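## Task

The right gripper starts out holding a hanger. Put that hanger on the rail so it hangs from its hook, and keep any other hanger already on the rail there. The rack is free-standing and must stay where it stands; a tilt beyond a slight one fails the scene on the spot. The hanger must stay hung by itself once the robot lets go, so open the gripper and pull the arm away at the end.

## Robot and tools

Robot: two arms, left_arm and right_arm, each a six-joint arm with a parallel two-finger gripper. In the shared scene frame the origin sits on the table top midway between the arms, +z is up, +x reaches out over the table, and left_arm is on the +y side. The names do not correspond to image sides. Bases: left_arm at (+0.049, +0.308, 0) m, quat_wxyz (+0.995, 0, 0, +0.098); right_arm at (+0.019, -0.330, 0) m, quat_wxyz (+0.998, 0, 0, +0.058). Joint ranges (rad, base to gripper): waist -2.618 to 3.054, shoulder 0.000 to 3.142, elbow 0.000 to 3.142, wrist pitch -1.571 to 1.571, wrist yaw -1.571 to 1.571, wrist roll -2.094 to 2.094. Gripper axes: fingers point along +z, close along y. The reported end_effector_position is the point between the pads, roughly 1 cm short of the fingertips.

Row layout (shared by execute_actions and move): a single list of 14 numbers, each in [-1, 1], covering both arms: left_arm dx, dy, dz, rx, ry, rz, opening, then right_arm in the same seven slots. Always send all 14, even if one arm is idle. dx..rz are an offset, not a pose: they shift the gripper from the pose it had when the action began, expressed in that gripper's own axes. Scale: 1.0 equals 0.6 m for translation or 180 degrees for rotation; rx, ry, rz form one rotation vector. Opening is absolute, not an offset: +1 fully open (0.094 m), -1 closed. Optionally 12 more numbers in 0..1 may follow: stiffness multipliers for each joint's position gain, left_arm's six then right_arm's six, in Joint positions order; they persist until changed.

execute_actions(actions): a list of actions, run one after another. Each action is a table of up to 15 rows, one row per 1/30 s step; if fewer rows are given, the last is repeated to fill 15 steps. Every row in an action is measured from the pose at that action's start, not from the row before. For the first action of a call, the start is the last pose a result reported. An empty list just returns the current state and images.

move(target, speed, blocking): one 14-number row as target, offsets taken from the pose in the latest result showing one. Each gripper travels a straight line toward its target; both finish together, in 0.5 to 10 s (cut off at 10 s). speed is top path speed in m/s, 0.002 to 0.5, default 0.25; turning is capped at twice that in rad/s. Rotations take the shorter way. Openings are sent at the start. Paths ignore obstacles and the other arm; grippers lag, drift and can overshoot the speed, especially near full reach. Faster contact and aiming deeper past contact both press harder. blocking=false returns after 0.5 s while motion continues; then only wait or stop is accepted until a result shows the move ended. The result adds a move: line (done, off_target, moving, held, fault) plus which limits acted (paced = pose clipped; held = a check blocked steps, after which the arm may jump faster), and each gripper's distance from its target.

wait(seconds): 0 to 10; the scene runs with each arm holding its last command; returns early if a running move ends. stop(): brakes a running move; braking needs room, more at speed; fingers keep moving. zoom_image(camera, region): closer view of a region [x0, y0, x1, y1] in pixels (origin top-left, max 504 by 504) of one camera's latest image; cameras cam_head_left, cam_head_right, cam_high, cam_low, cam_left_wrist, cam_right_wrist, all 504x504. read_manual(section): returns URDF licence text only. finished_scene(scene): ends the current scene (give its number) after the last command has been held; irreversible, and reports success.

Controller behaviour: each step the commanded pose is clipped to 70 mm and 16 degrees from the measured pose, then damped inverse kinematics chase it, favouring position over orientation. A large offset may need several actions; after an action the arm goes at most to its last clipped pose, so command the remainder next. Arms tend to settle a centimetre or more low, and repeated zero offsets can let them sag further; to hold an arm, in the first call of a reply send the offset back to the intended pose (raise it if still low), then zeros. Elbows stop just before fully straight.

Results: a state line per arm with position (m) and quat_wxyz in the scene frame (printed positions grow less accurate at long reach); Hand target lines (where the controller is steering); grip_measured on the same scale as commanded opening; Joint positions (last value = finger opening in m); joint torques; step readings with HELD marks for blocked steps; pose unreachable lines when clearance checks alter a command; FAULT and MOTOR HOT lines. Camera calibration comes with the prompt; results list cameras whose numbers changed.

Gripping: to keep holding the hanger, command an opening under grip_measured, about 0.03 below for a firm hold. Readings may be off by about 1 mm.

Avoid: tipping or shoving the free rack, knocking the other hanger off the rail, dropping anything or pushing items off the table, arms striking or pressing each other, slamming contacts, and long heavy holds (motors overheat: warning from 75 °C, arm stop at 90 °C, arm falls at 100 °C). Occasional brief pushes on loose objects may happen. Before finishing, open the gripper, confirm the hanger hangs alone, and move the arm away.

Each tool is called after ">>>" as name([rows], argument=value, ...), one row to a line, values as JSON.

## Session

>>> execute_actions(actions=[])

Scene clock: 0.00 s.
left_arm: end_effector_position=(+0.4196, +0.3823, +0.4155) grip_measured=+1.000 end_effector_quat_wxyz=(+0.711, -0.070, +0.696, +0.068) | right_arm: end_effector_position=(+0.2569, +0.0779, +0.3973) grip_measured=-0.847 end_effector_quat_wxyz=(+0.535, -0.208, +0.806, +0.145)
Joint positions: left_arm=[-0.002  1.038  1.055  0.004  0.    -0.006  0.094] | right_arm=[ 1.169  1.717  1.979 -0.787  0.697  0.369  0.007]
Joint velocities: left_arm=[ 0.002  0.022 -0.007  0.066  0.007  0.007  0.   ] | right_arm=[-0.007  0.012 -0.012  0.007  0.022 -0.037 -0.001]
Joint torques (N m, as the arm reports them, + toward a larger angle): no reading
Hand target (left_arm): +0.416, +0.382, +0.427; +0.721, -0.069, +0.686, +0.068
Hand target (right_arm): +0.257, +0.075, +0.406; +0.542, -0.199, +0.802, +0.151
Joint stiffness scale: left_arm=[1. 1. 1. 1. 1. 1.] | right_arm=[1. 1. 1. 1. 1. 1.]
camera_calibration (this result's frames):
cam_left_wrist: T_world_to_cam=[[0.251875, -0.967686, 0.012, 0.262564], [-0.672958, -0.184045, -0.716418, 0.654139], [0.695476, 0.172372, -0.697568, 0.0536091], [0, 0, 0, 1]] pos_world=[0.336791, 0.36523, 0.502882]
cam_right_wrist: T_world_to_cam=[[0.516687, -0.815116, 0.261955, -0.188595], [-0.505828, -0.537474, -0.67473, 0.479392], [0.690777, 0.21612, -0.690014, 0.187716], [0, 0, 0, 1]] pos_world=[0.210264, 0.0633648, 0.50239]

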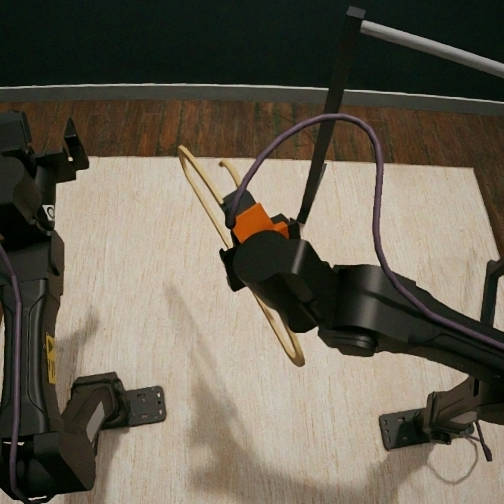

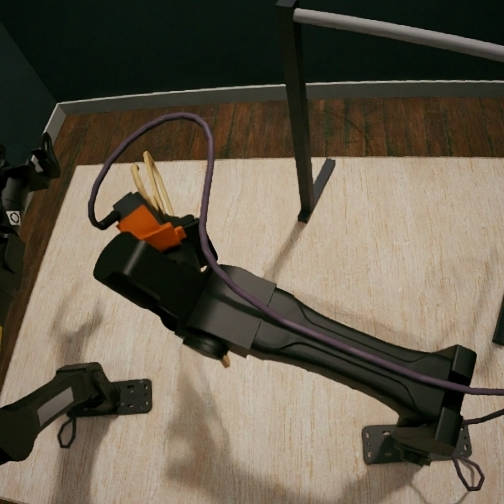

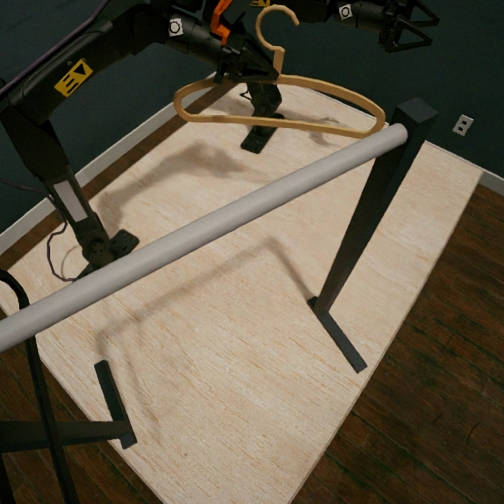

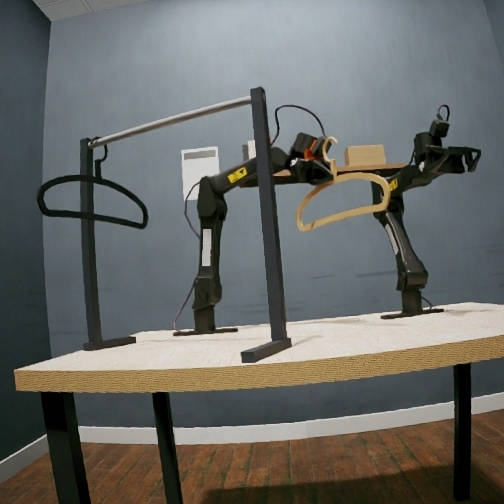

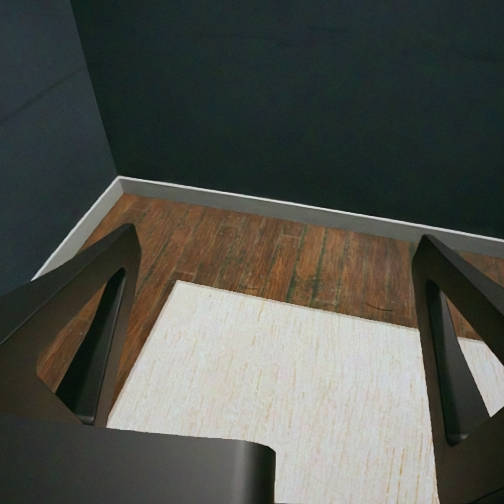

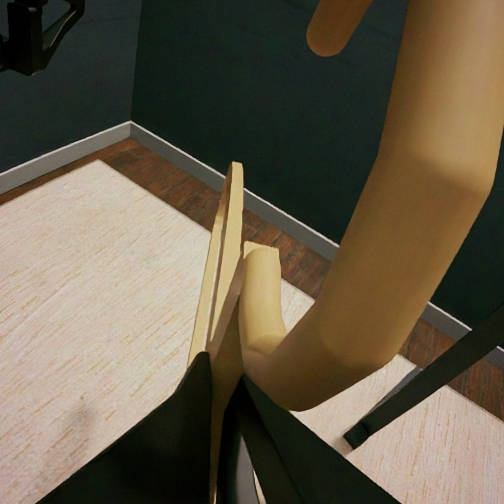

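>>> zoom_image(camera="cam_high", region=[160, 0, 460, 170])

>>> zoom_image(camera="cam_low", region=[20, 70, 420, 370])

>>> zoom_image(camera="cam_low", region=[270, 110, 410, 250])

>>> zoom_image(camera="cam_head_right", region=[254, 0, 504, 250])

Region (160, 0, 460, 170) of cam_high's 504x504 image, scaled by 1.680, with more detail than that image has; it fills the top 286 rows of this view, and the rest is white.

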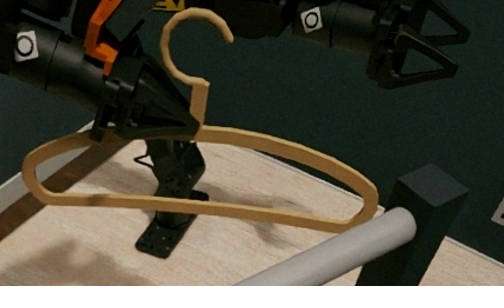

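Region (20, 70, 420, 370) of cam_low's 504x504 image, scaled by 1.260, with more detail than that image has; it fills the top 378 rows of this view, and the rest is white.

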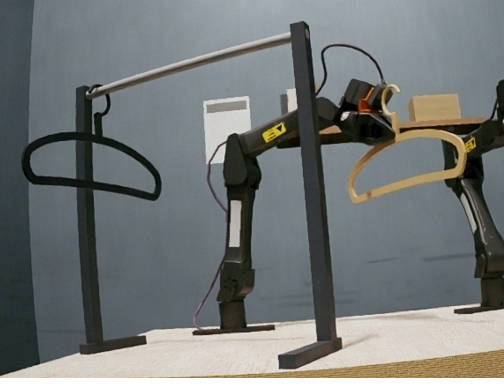

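Region (270, 110, 410, 250) of cam_low's 504x504 image, scaled by 3.600, with more detail than that image has.

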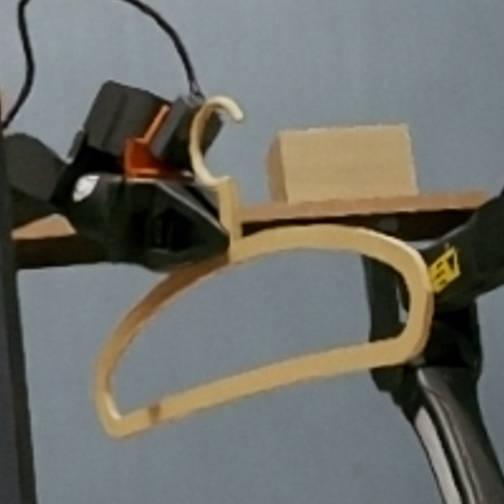

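Region (254, 0, 504, 250) of cam_head_right's 504x504 image, scaled by 2.016, with more detail than that image has.

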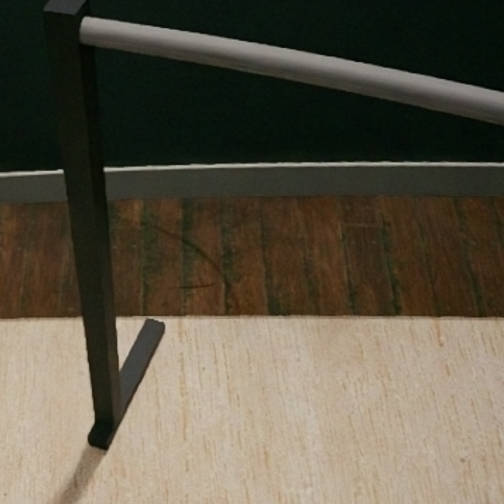

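>>> move(target=[-0.081,-0.573,-0.043,0.4011,-0.0956,-0.0707,1.0,0.030,-0.407,-0.226,0.0902,-0.009,0.0377,-0.885], speed=0.3)

Scene clock: 109.63 s.
left_arm: end_effector_position=(+0.4659, +0.0455, +0.4457) grip_measured=+1.000 end_effector_quat_wxyz=(+0.698, +0.288, +0.506, -0.417) | right_arm: end_effector_position=(+0.2612, -0.1938, +0.4281) grip_measured=-0.858 end_effector_quat_wxyz=(+0.554, -0.084, +0.825, +0.066)
Joint positions: left_arm=[-0.532  1.639  1.31   0.754  0.675 -0.296  0.094] | right_arm=[ 0.766  1.053  1.605 -1.028  0.606  0.303  0.007]
Joint velocities: left_arm=[-0.007 -0.002  0.012  0.022 -0.066  0.007  0.   ] | right_arm=[-0.027 -0.002 -0.022 -0.066 -0.051  0.007 -0.001]
Joint torques (N m, as the arm reports them, + toward a larger angle): left_arm=[-0.64 -7.52 11.44  1.54 -0.09 -0.08] | right_arm=[-0.95 -2.5   5.72  1.8   0.19 -0.06]
Hand target (left_arm): +0.460, +0.042, +0.464; +0.708, +0.295, +0.485, -0.421
Hand target (right_arm): +0.259, -0.201, +0.432; +0.561, -0.079, +0.821, +0.066
Off the commanded pose (left_arm): 0.022 m, 3 deg.
Off the commanded pose (right_arm): 0.006 m, 1 deg.
Joint stiffness scale: left_arm=[1. 1. 1. 1. 1. 1.] | right_arm=[1. 1. 1. 1. 1. 1.]
move: off_target (left_arm)
camera_calibration (this result's frames):
cam_left_wrist: T_world_to_cam=[[-0.844946, -0.533091, 0.0433606, 0.401966], [-0.273165, 0.36042, -0.891896, 0.512106], [0.459834, -0.765448, -0.450158, 0.142701], [0, 0, 0, 1]] pos_world=[0.41391, 0.138942, 0.503554]
cam_right_wrist: T_world_to_cam=[[0.252699, -0.932311, 0.258727, -0.372786], [-0.636352, -0.361579, -0.681408, 0.427328], [0.728835, 0.0075494, -0.684648, 0.212006], [0, 0, 0, 1]] pos_world=[0.211617, -0.19464, 0.532784]

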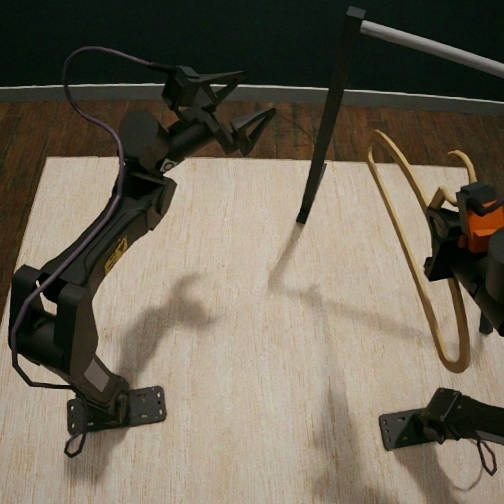

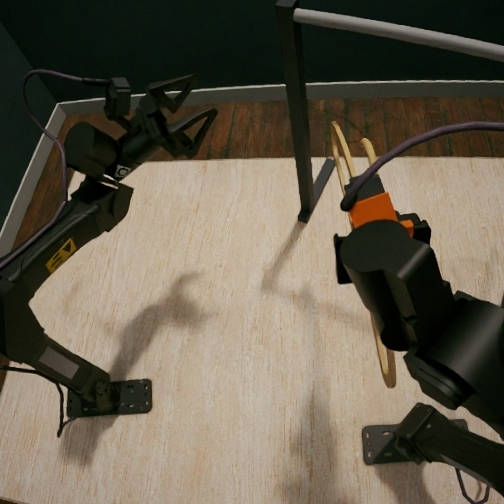

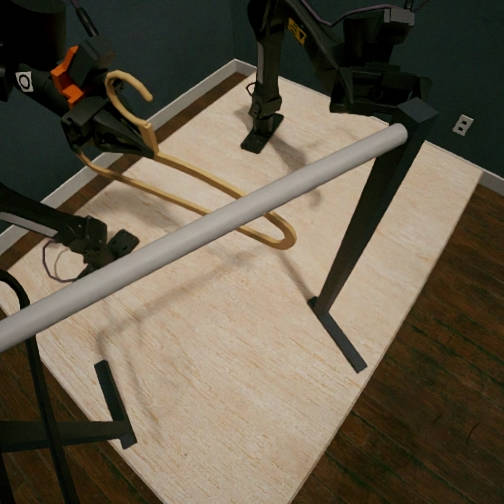

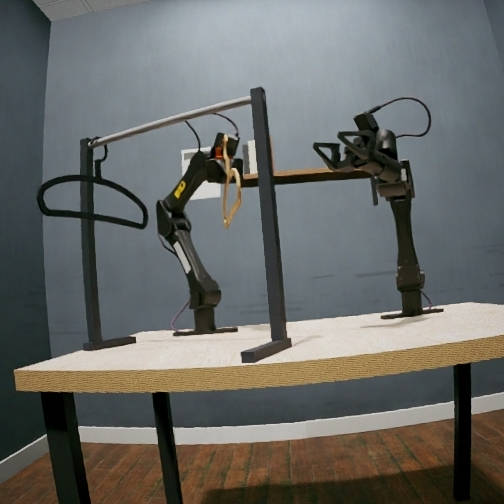

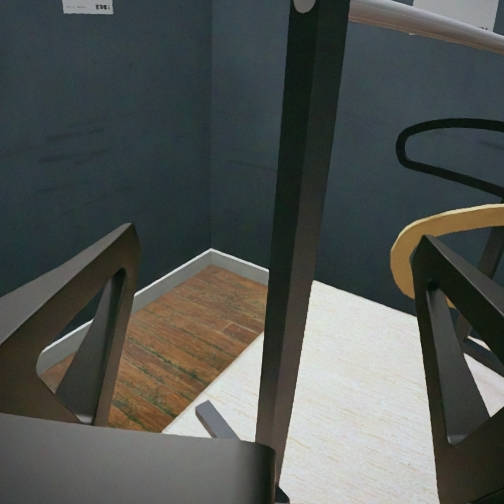

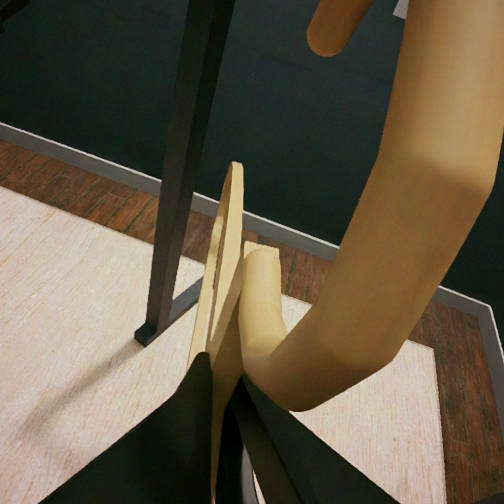

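>>> move(target=[-0.126,-0.003,0.043,0.090,-0.093,-0.046,1.0,-0.1375,-0.2017,0.0875,0.1162,-0.012,0.0471,-0.888], speed=0.15)

Scene clock: 135.43 s.
left_arm: end_effector_position=(+0.4692, +0.0391, +0.5101) grip_measured=+1.000 end_effector_quat_wxyz=(+0.673, +0.279, +0.375, -0.573) | right_arm: end_effector_position=(+0.3655, -0.2953, +0.4728) grip_measured=-0.858 end_effector_quat_wxyz=(+0.559, +0.077, +0.824, -0.041)
Joint positions: left_arm=[-0.512  1.93   1.641  1.214  0.787 -0.82   0.094] | right_arm=[ 0.206  1.36   1.979 -1.044  0.451  0.215  0.007]
Joint velocities: left_arm=[-0.002  0.007 -0.012 -0.007  0.022 -0.051  0.   ] | right_arm=[ 0.002  0.007 -0.012 -0.007  0.007 -0.066  0.   ]
Joint torques (N m, as the arm reports them, + toward a larger angle): left_arm=[ 0.81 -9.53 10.73  0.87 -0.37 -0.08] | right_arm=[-0.87 -2.78  8.51  1.94  0.08 -0.08]
Hand target (left_arm): +0.465, +0.045, +0.524; +0.684, +0.284, +0.356, -0.570
Hand target (right_arm): +0.366, -0.299, +0.483; +0.570, +0.081, +0.817, -0.040
Off the commanded pose (left_arm): 0.017 m, 3 deg.
Off the commanded pose (right_arm): 0.010 m, 1 deg.
Joint stiffness scale: left_arm=[1. 1. 1. 1. 1. 1.] | right_arm=[1. 1. 1. 1. 1. 1.]
move: off_target (left_arm)
camera_calibration (this result's frames):
cam_left_wrist: T_world_to_cam=[[-0.968414, -0.231781, 0.0919345, 0.419832], [-0.133095, 0.168714, -0.976638, 0.557795], [0.210855, -0.958026, -0.194234, 0.159085], [0, 0, 0, 1]] pos_world=[0.447267, 0.155608, 0.537066]
cam_right_wrist: T_world_to_cam=[[-0.120357, -0.959241, 0.255678, -0.375432], [-0.72094, -0.0925997, -0.686783, 0.600353], [0.682466, -0.266988, -0.68041, 0.101231], [0, 0, 0, 1]] pos_world=[0.318546, -0.27751, 0.577182]

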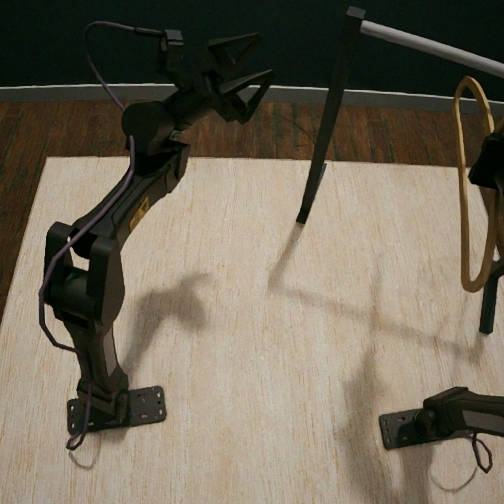

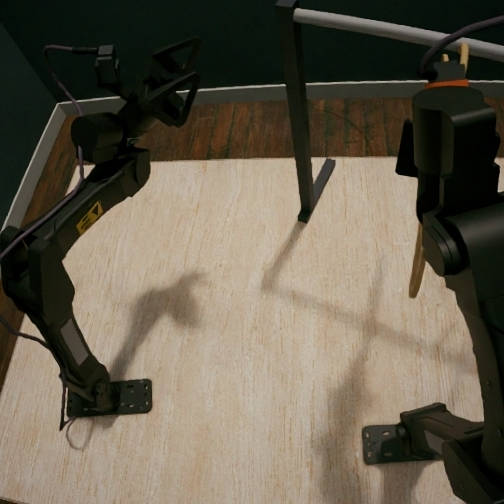

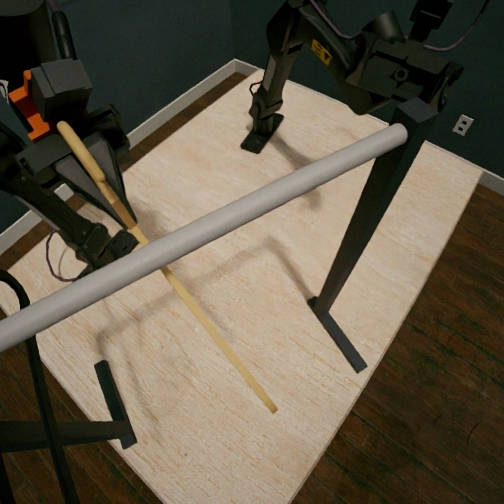

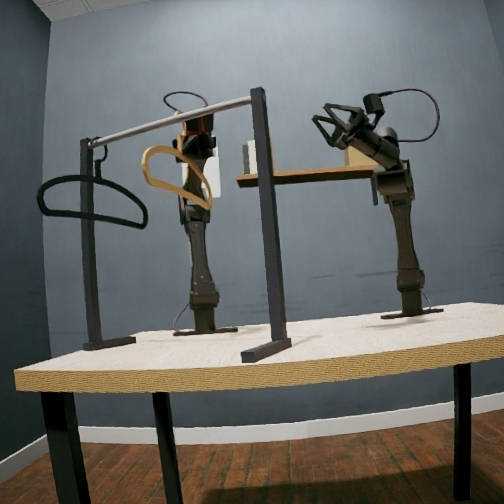

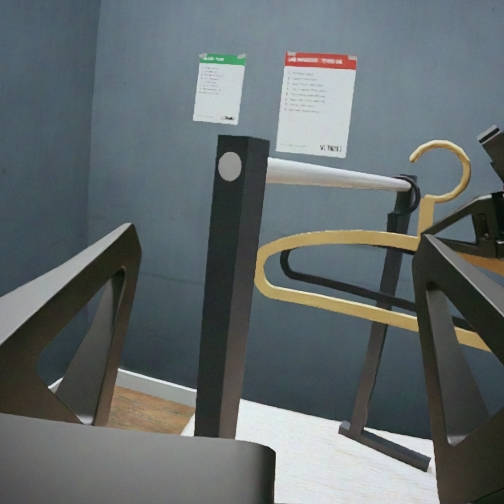

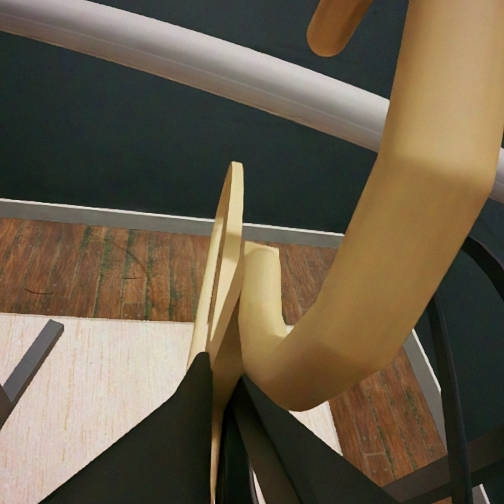

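>>> zoom_image(camera="cam_left_wrist", region=[254, 110, 504, 280])

Region (254, 110, 504, 280) of cam_left_wrist's 504x504 image, scaled by 2.016, with more detail than that image has; it fills the top 343 rows of this view, and the rest is white.

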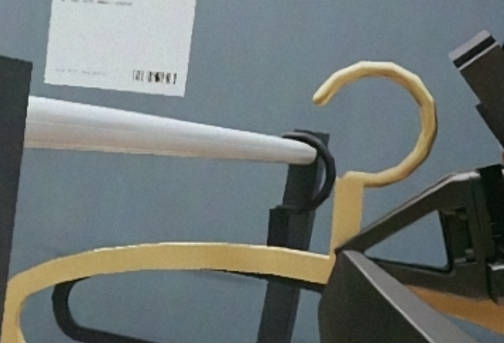

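>>> zoom_image(camera="cam_high", region=[0, 80, 240, 320])

Region (0, 80, 240, 320) of cam_high's 504x504 image, scaled by 2.100, with more detail than that image has.

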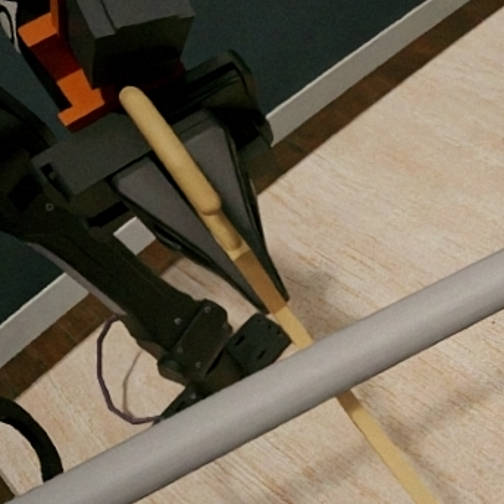

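>>> move(target=[-0.019,0.0,0.013,0,-0.012,0,1.0,-0.059,-0.005,0.114,0,-0.009,0,-0.888], speed=0.06)

>>> zoom_image(camera="cam_left_wrist", region=[254, 110, 504, 280])

>>> zoom_image(camera="cam_high", region=[0, 120, 240, 360])

Scene clock: 186.37 s.
left_arm: end_effector_position=(+0.4708, +0.0407, +0.5118) grip_measured=+1.000 end_effector_quat_wxyz=(+0.674, +0.270, +0.375, -0.576) | right_arm: end_effector_position=(+0.4369, -0.3103, +0.4609) grip_measured=-0.858 end_effector_quat_wxyz=(+0.545, +0.072, +0.834, -0.045)
Joint positions: left_arm=[-0.512  1.93   1.641  1.215  0.771 -0.829  0.094] | right_arm=[ 0.062  1.572  2.124 -0.988  0.318  0.148  0.007]
Joint velocities: left_arm=[-0.017 -0.002 -0.002 -0.051 -0.037 -0.037  0.   ] | right_arm=[-0.002  0.002  0.027  0.007  0.007  0.11  -0.001]
Joint torques (N m, as the arm reports them, + toward a larger angle): left_arm=[-0.53 -8.8  11.26  0.7  -0.57 -0.08] | right_arm=[-0.91 -5.3   8.95  2.23  0.04 -0.12]
Hand target (left_arm): +0.469, +0.040, +0.523; +0.680, +0.268, +0.362, -0.579
Hand target (right_arm): +0.439, -0.313, +0.480; +0.571, +0.076, +0.816, -0.042
Off the commanded pose (left_arm): 0.012 m, 2 deg.
Off the commanded pose (right_arm): 0.020 m, 4 deg.
Joint stiffness scale: left_arm=[1. 1. 1. 1. 1. 1.] | right_arm=[1. 1. 1. 1. 1. 1.]
move: off_target (left_arm, right_arm)
camera_calibration (this result's frames):
cam_left_wrist: T_world_to_cam=[[-0.966354, -0.23489, 0.104821, 0.414162], [-0.143519, 0.15421, -0.977559, 0.565402], [0.213454, -0.959712, -0.182732, 0.153588], [0, 0, 0, 1]] pos_world=[0.44859, 0.157492, 0.537367]
cam_right_wrist: T_world_to_cam=[[-0.10859, -0.956892, 0.269381, -0.388954], [-0.744285, -0.101373, -0.660123, 0.637461], [0.658975, -0.272179, -0.701192, 0.0586844], [0, 0, 0, 1]] pos_world=[0.393545, -0.291593, 0.566729]

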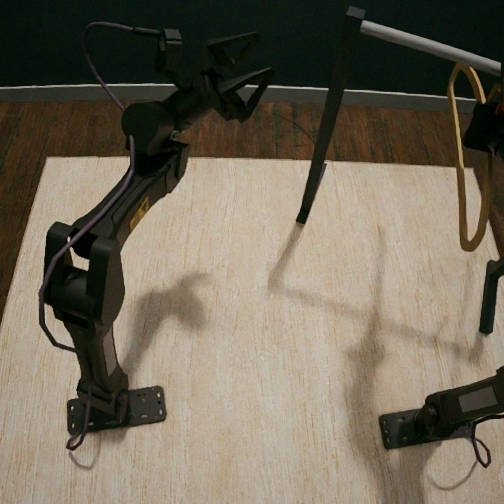

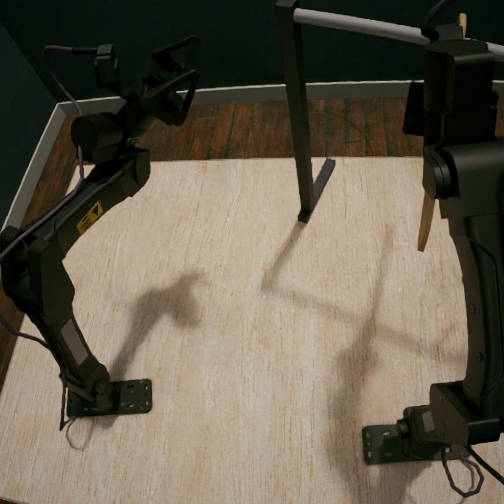

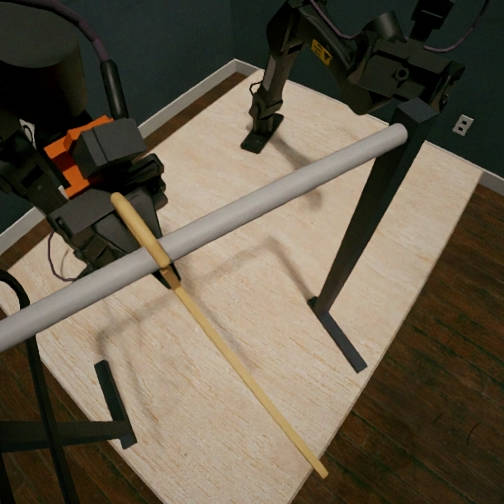

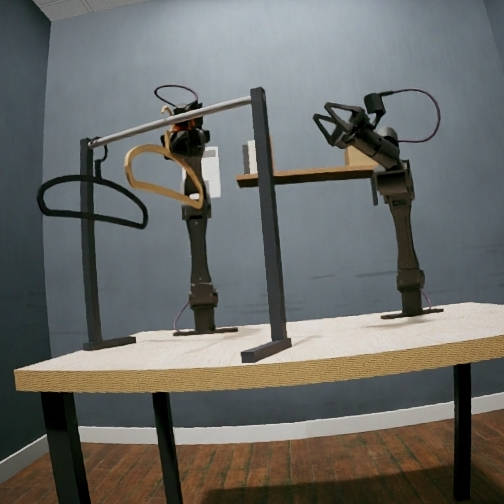

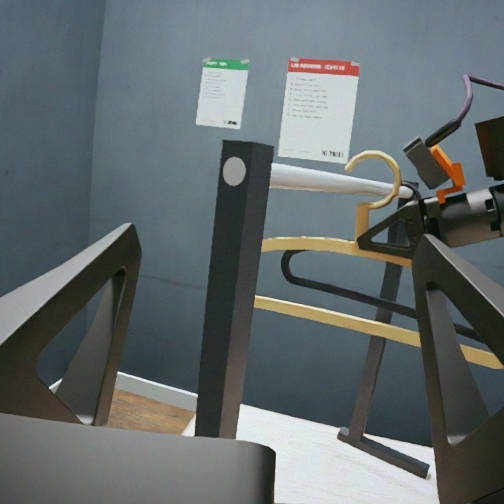

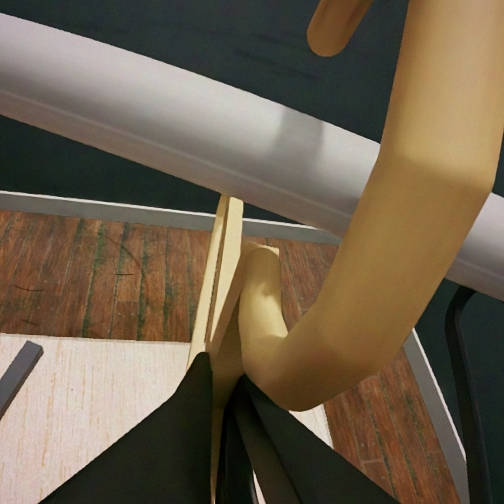

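Region (254, 110, 504, 280) of cam_left_wrist's 504x504 image, scaled by 2.016, with more detail than that image has; it fills the top 343 rows of this view, and the rest is white.

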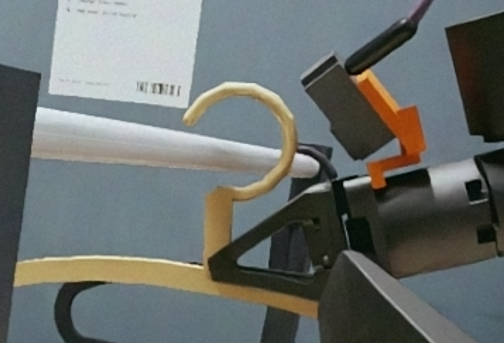

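Region (0, 120, 240, 360) of cam_high's 504x504 image, scaled by 2.100, with more detail than that image has.

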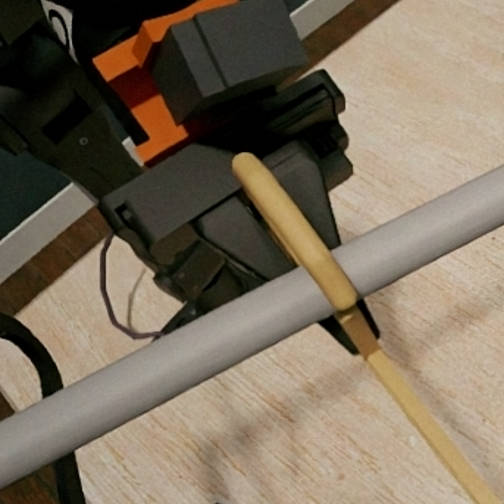

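>>> move(target=[-0.016,0.0,0.011,0,-0.008,0,1.0,-0.002,-0.003,0.022,0,-0.02,0,-0.888], speed=0.03)

>>> zoom_image(camera="cam_left_wrist", region=[254, 110, 504, 280])

>>> zoom_image(camera="cam_high", region=[0, 120, 240, 360])

Scene clock: 201.77 s.
left_arm: end_effector_position=(+0.4713, +0.0412, +0.5123) grip_measured=+1.000 end_effector_quat_wxyz=(+0.675, +0.267, +0.375, -0.577) | right_arm: end_effector_position=(+0.4536, -0.3096, +0.4360) grip_measured=-0.858 end_effector_quat_wxyz=(+0.543, +0.065, +0.836, -0.052)
Joint positions: left_arm=[-0.512  1.93   1.641  1.215  0.766 -0.832  0.094] | right_arm=[ 0.056  1.557  1.981 -0.865  0.315  0.127  0.007]
Joint velocities: left_arm=[ 0.002 -0.017  0.002 -0.022  0.007  0.007  0.   ] | right_arm=[-0.012 -0.017 -0.007 -0.022 -0.11  -0.037  0.   ]
Joint torques (N m, as the arm reports them, + toward a larger angle): left_arm=[-0.31 -9.16 10.83  0.61 -0.55 -0.08] | right_arm=[-0.91 -8.49  6.75  2.23  0.01 -0.09]
Hand target (left_arm): +0.471, +0.041, +0.523; +0.679, +0.263, +0.366, -0.579
Hand target (right_arm): +0.448, -0.314, +0.457; +0.571, +0.070, +0.817, -0.048
Off the commanded pose (left_arm): 0.011 m, 1 deg.
Off the commanded pose (right_arm): 0.022 m, 4 deg.
Joint stiffness scale: left_arm=[1. 1. 1. 1. 1. 1.] | right_arm=[1. 1. 1. 1. 1. 1.]
move: off_target (left_arm, right_arm)
camera_calibration (this result's frames):
cam_left_wrist: T_world_to_cam=[[-0.965673, -0.23561, 0.109376, 0.412131], [-0.147277, 0.149763, -0.977691, 0.567907], [0.213973, -0.960239, -0.179322, 0.152061], [0, 0, 0, 1]] pos_world=[0.449087, 0.158065, 0.537429]
cam_right_wrist: T_world_to_cam=[[-0.101797, -0.952477, 0.287098, -0.389222], [-0.74876, -0.116652, -0.652496, 0.627491], [0.654978, -0.28139, -0.701302, 0.0293853], [0, 0, 0, 1]] pos_world=[0.410972, -0.289258, 0.541788]

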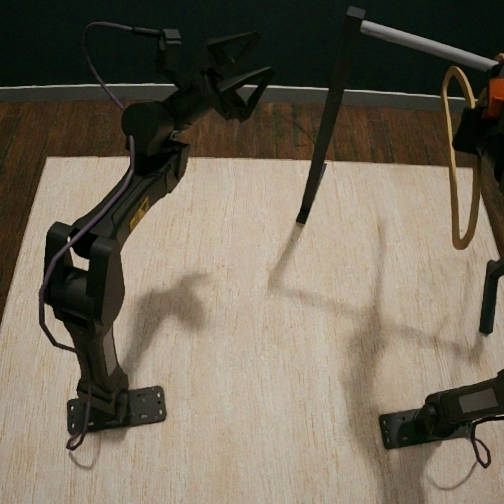

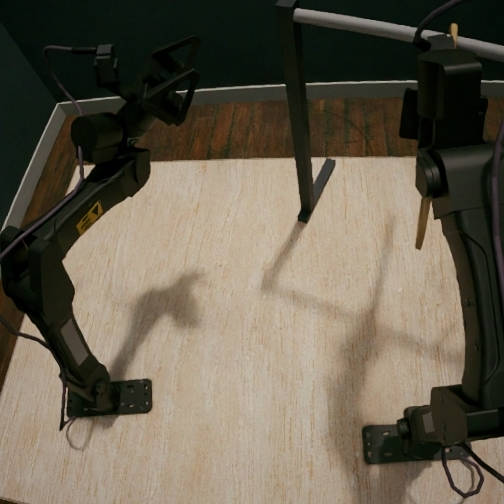

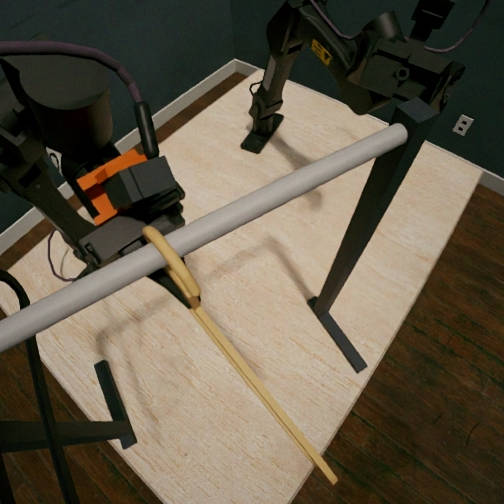

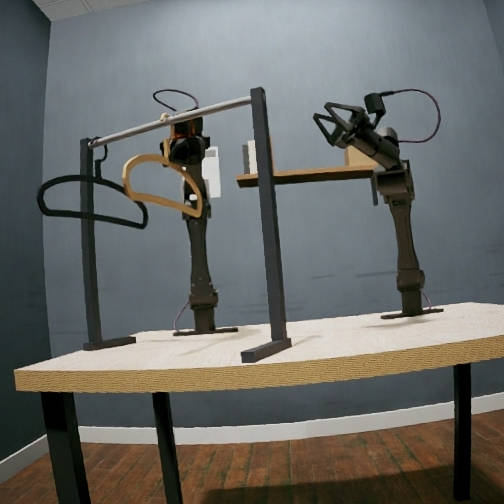

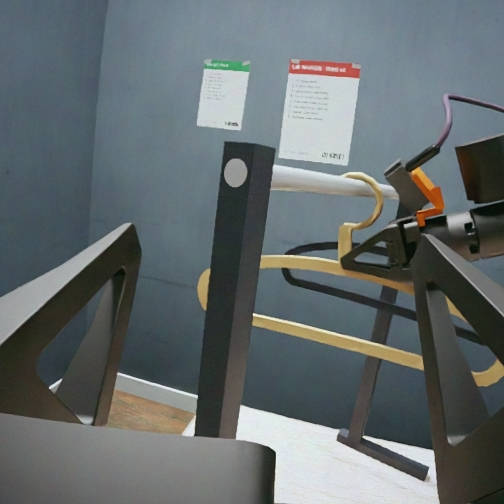

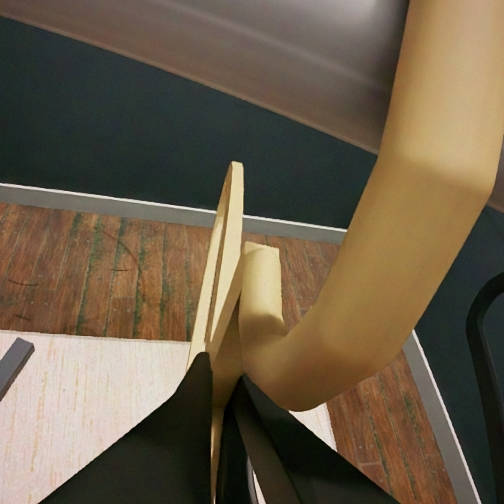

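Region (254, 110, 504, 280) of cam_left_wrist's 504x504 image, scaled by 2.016, with more detail than that image has; it fills the top 343 rows of this view, and the rest is white.

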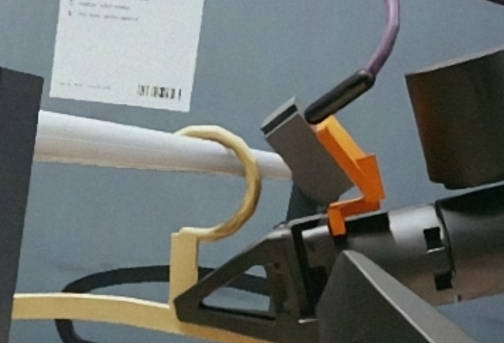

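Region (0, 120, 240, 360) of cam_high's 504x504 image, scaled by 2.100, with more detail than that image has.

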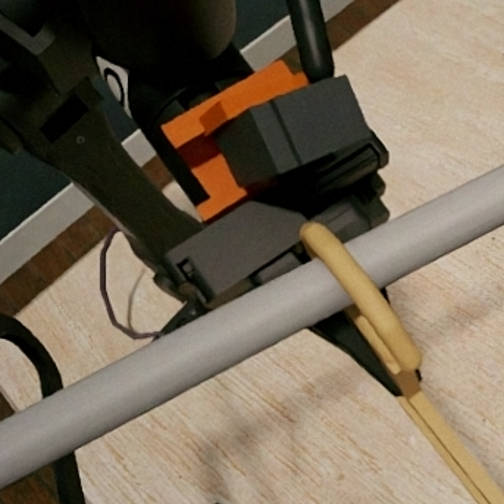

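>>> execute_actions([
  [[-0.015,0.0,0.010,0,-0.006,0,1.0,-0.029,-0.008,-0.021,0,-0.022,0,-0.4]],
])

Scene clock: 205.53 s.
left_arm: end_effector_position=(+0.4720, +0.0410, +0.5118) grip_measured=+1.000 end_effector_quat_wxyz=(+0.673, +0.266, +0.377, -0.578) | right_arm: end_effector_position=(+0.4559, -0.3092, +0.4409) grip_measured=-0.402 end_effector_quat_wxyz=(+0.552, +0.060, +0.830, -0.054)
Joint positions: left_arm=[-0.512  1.93   1.641  1.21   0.766 -0.834  0.094] | right_arm=[ 0.056  1.557  1.981 -0.842  0.314  0.11   0.028]
Joint velocities: left_arm=[ 0.007 -0.007 -0.002  0.007  0.022  0.066  0.   ] | right_arm=[ 0.002 -0.002 -0.022 -0.007 -0.066 -0.051  0.001]
Joint torques (N m, as the arm reports them, + toward a larger angle): left_arm=[-0.15 -9.39 10.66  0.63 -0.55 -0.08] | right_arm=[-0.36 -8.57  6.59  2.14  0.1  -0.06]
Hand target (left_arm): +0.471, +0.042, +0.523; +0.678, +0.262, +0.368, -0.579
Hand target (right_arm): +0.448, -0.313, +0.457; +0.571, +0.063, +0.816, -0.054
Off the commanded pose (left_arm): 0.011 m, 1 deg.
Off the commanded pose (right_arm): 0.018 m, 3 deg.
Joint stiffness scale: left_arm=[1. 1. 1. 1. 1. 1.] | right_arm=[1. 1. 1. 1. 1. 1.]
Step readings (end_effector_position):
0: left_arm (+0.4714, +0.0412, +0.5124) | right_arm (+0.4538, -0.3095, +0.4363)
1: left_arm (+0.4714, +0.0412, +0.5123) | right_arm (+0.4539, -0.3095, +0.4363)
2: left_arm (+0.4715, +0.0411, +0.5122) | right_arm (+0.4542, -0.3095, +0.4370)
4: left_arm (+0.4718, +0.0411, +0.5121) | right_arm (+0.4549, -0.3094, +0.4386)
8: left_arm (+0.4720, +0.0410, +0.5119) | right_arm (+0.4555, -0.3092, +0.4401)
15: end_effector_position above
camera_calibration (this result's frames):
cam_left_wrist: T_world_to_cam=[[-0.965192, -0.235077, 0.114644, 0.409904], [-0.152709, 0.150666, -0.976719, 0.569572], [0.212331, -0.960228, -0.18132, 0.15343], [0, 0, 0, 1]] pos_world=[0.450037, 0.157872, 0.537138]
cam_right_wrist: T_world_to_cam=[[-0.100796, -0.949858, 0.295989, -0.393515], [-0.734807, -0.129497, -0.6658, 0.628017], [0.670745, -0.284605, -0.68491, 0.01603], [0, 0, 0, 1]] pos_world=[0.411055, -0.287895, 0.545589]

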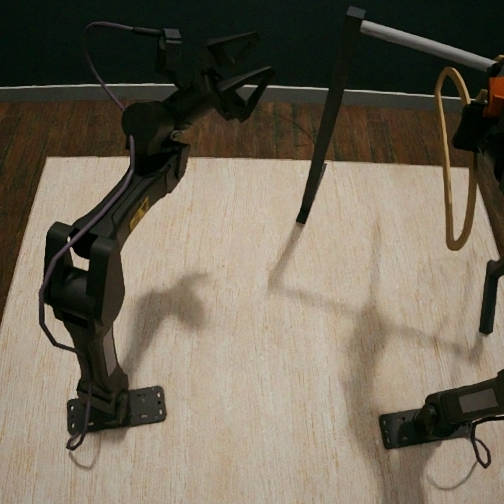

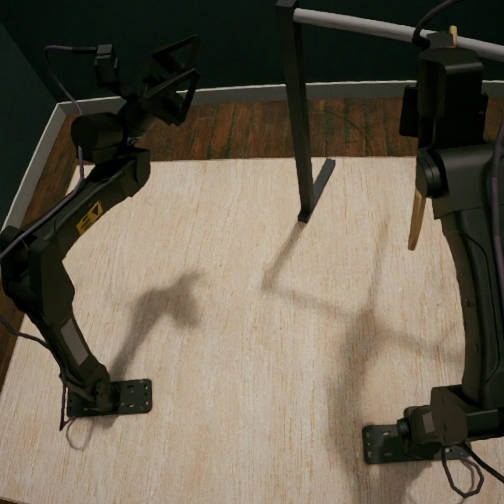

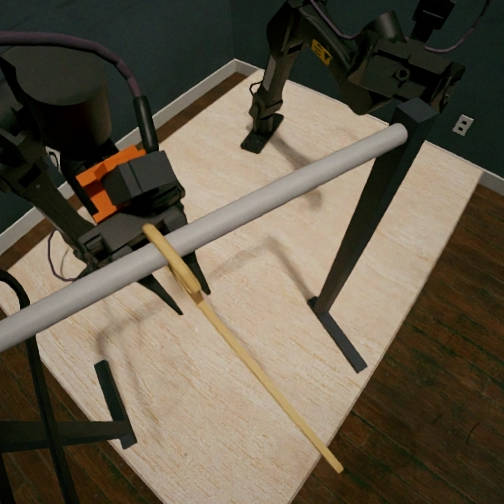

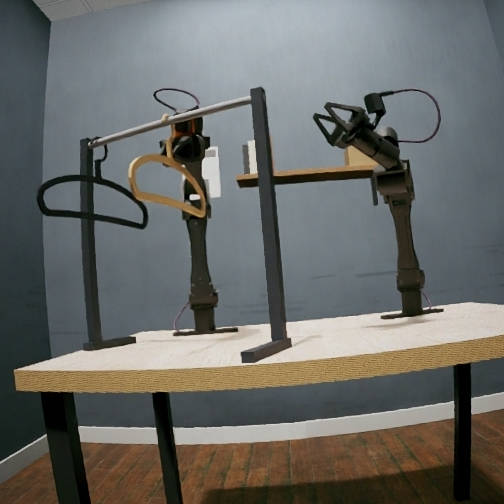

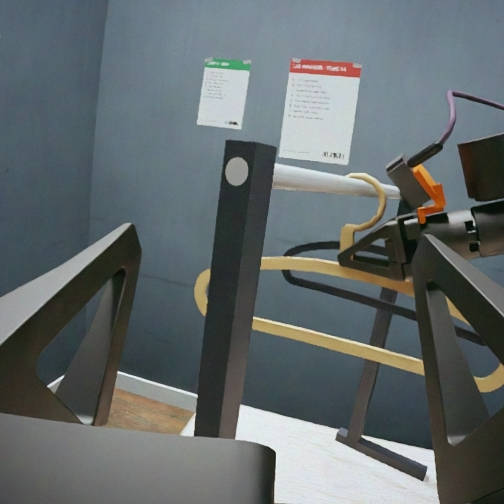

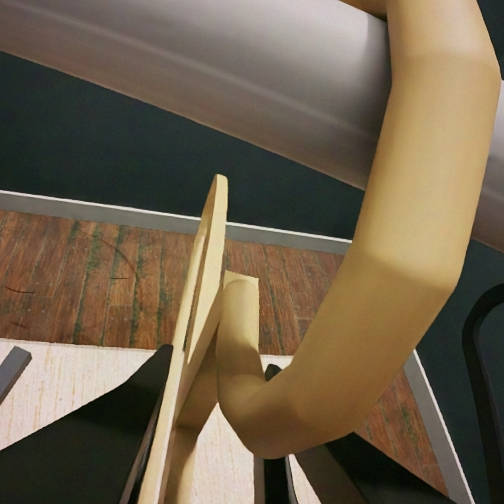

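>>> move(target=[-0.015,0.0,0.010,0,-0.006,0,1.0,0.016,-0.002,-0.488,0,-0.075,0,-0.4], speed=0.2)

Scene clock: 220.70 s.
left_arm: end_effector_position=(+0.4728, +0.0407, +0.5112) grip_measured=+1.000 end_effector_quat_wxyz=(+0.672, +0.265, +0.379, -0.578) | right_arm: end_effector_position=(+0.1857, -0.2489, +0.5466) grip_measured=-0.402 end_effector_quat_wxyz=(+0.698, -0.066, +0.710, +0.065)
Joint positions: left_arm=[-0.512  1.93   1.641  1.205  0.766 -0.835  0.094] | right_arm=[ 1.607  1.073  2.021 -1.464  1.534  0.515  0.028]
Joint velocities: left_arm=[-0.012  0.002 -0.002  0.037  0.007 -0.022  0.   ] | right_arm=[ 0.007  0.002 -0.002 -0.037  0.037 -0.022 -0.001]
Joint torques (N m, as the arm reports them, + toward a larger angle): left_arm=[-0.18 -9.38 10.67  0.62 -0.56 -0.07] | right_arm=[ 0.65 -0.05  2.13  1.08  0.44  0.06]
Hand target (left_arm): +0.472, +0.042, +0.522; +0.677, +0.261, +0.371, -0.580
Hand target (right_arm): +0.186, -0.256, +0.545; +0.702, -0.066, +0.707, +0.060
Off the commanded pose (left_arm): 0.011 m, 1 deg.
Off the commanded pose (right_arm): 0.016 m, 21 deg; orientation clipped at the last step of the last action.
Joint stiffness scale: left_arm=[1. 1. 1. 1. 1. 1.] | right_arm=[1. 1. 1. 1. 1. 1.]
joint sent to its limit (right arm) — the command would take joint 5 (wrist yaw) past its upper limit, so that joint was sent only as far as its limit.
move: off_target (left_arm, right_arm); limits=paced
camera_calibration (this result's frames):
cam_left_wrist: T_world_to_cam=[[-0.964687, -0.234597, 0.119765, 0.407758], [-0.1581, 0.152042, -0.975647, 0.571081], [0.210675, -0.960129, -0.183763, 0.154958], [0, 0, 0, 1]] pos_world=[0.451001, 0.15761, 0.536814]
cam_right_wrist: T_world_to_cam=[[0.124582, -0.953785, 0.273448, -0.42528], [-0.358685, -0.300249, -0.883853, 0.514426], [0.925108, 0.0120306, -0.379514, 0.146511], [0, 0, 0, 1]] pos_world=[0.101961, -0.252933, 0.626572]

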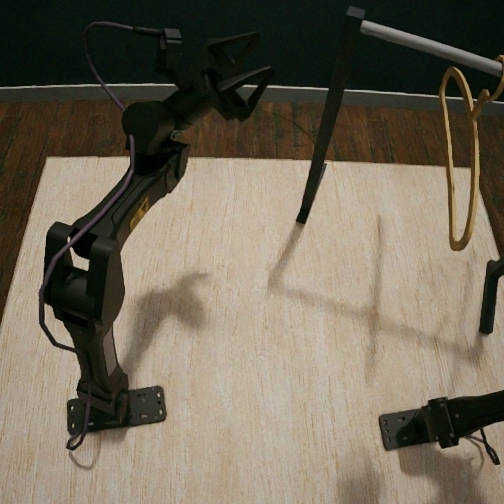

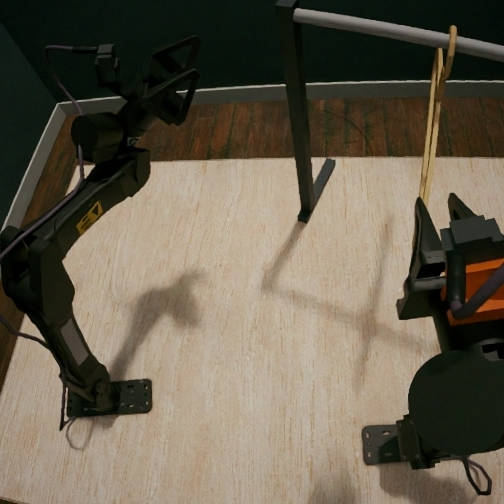

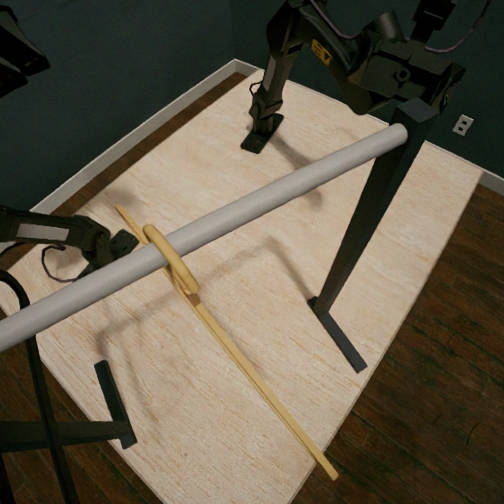

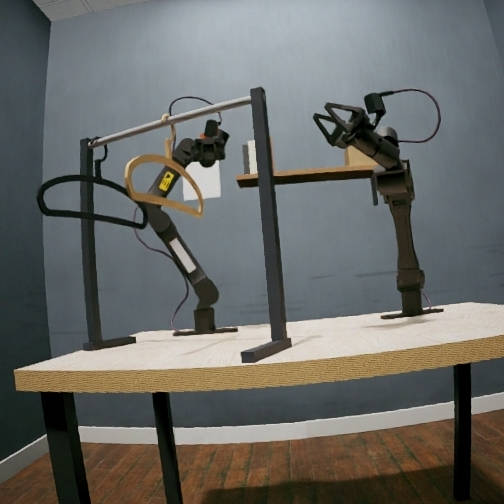

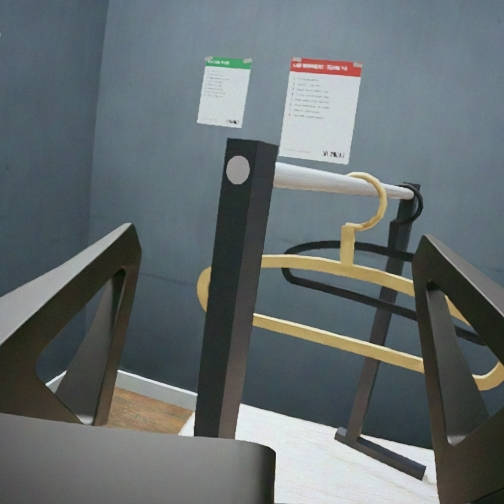

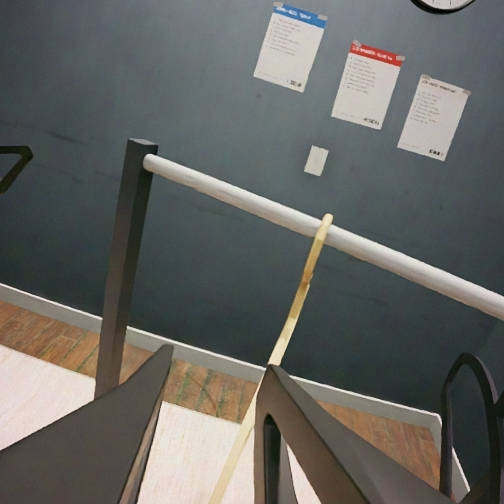

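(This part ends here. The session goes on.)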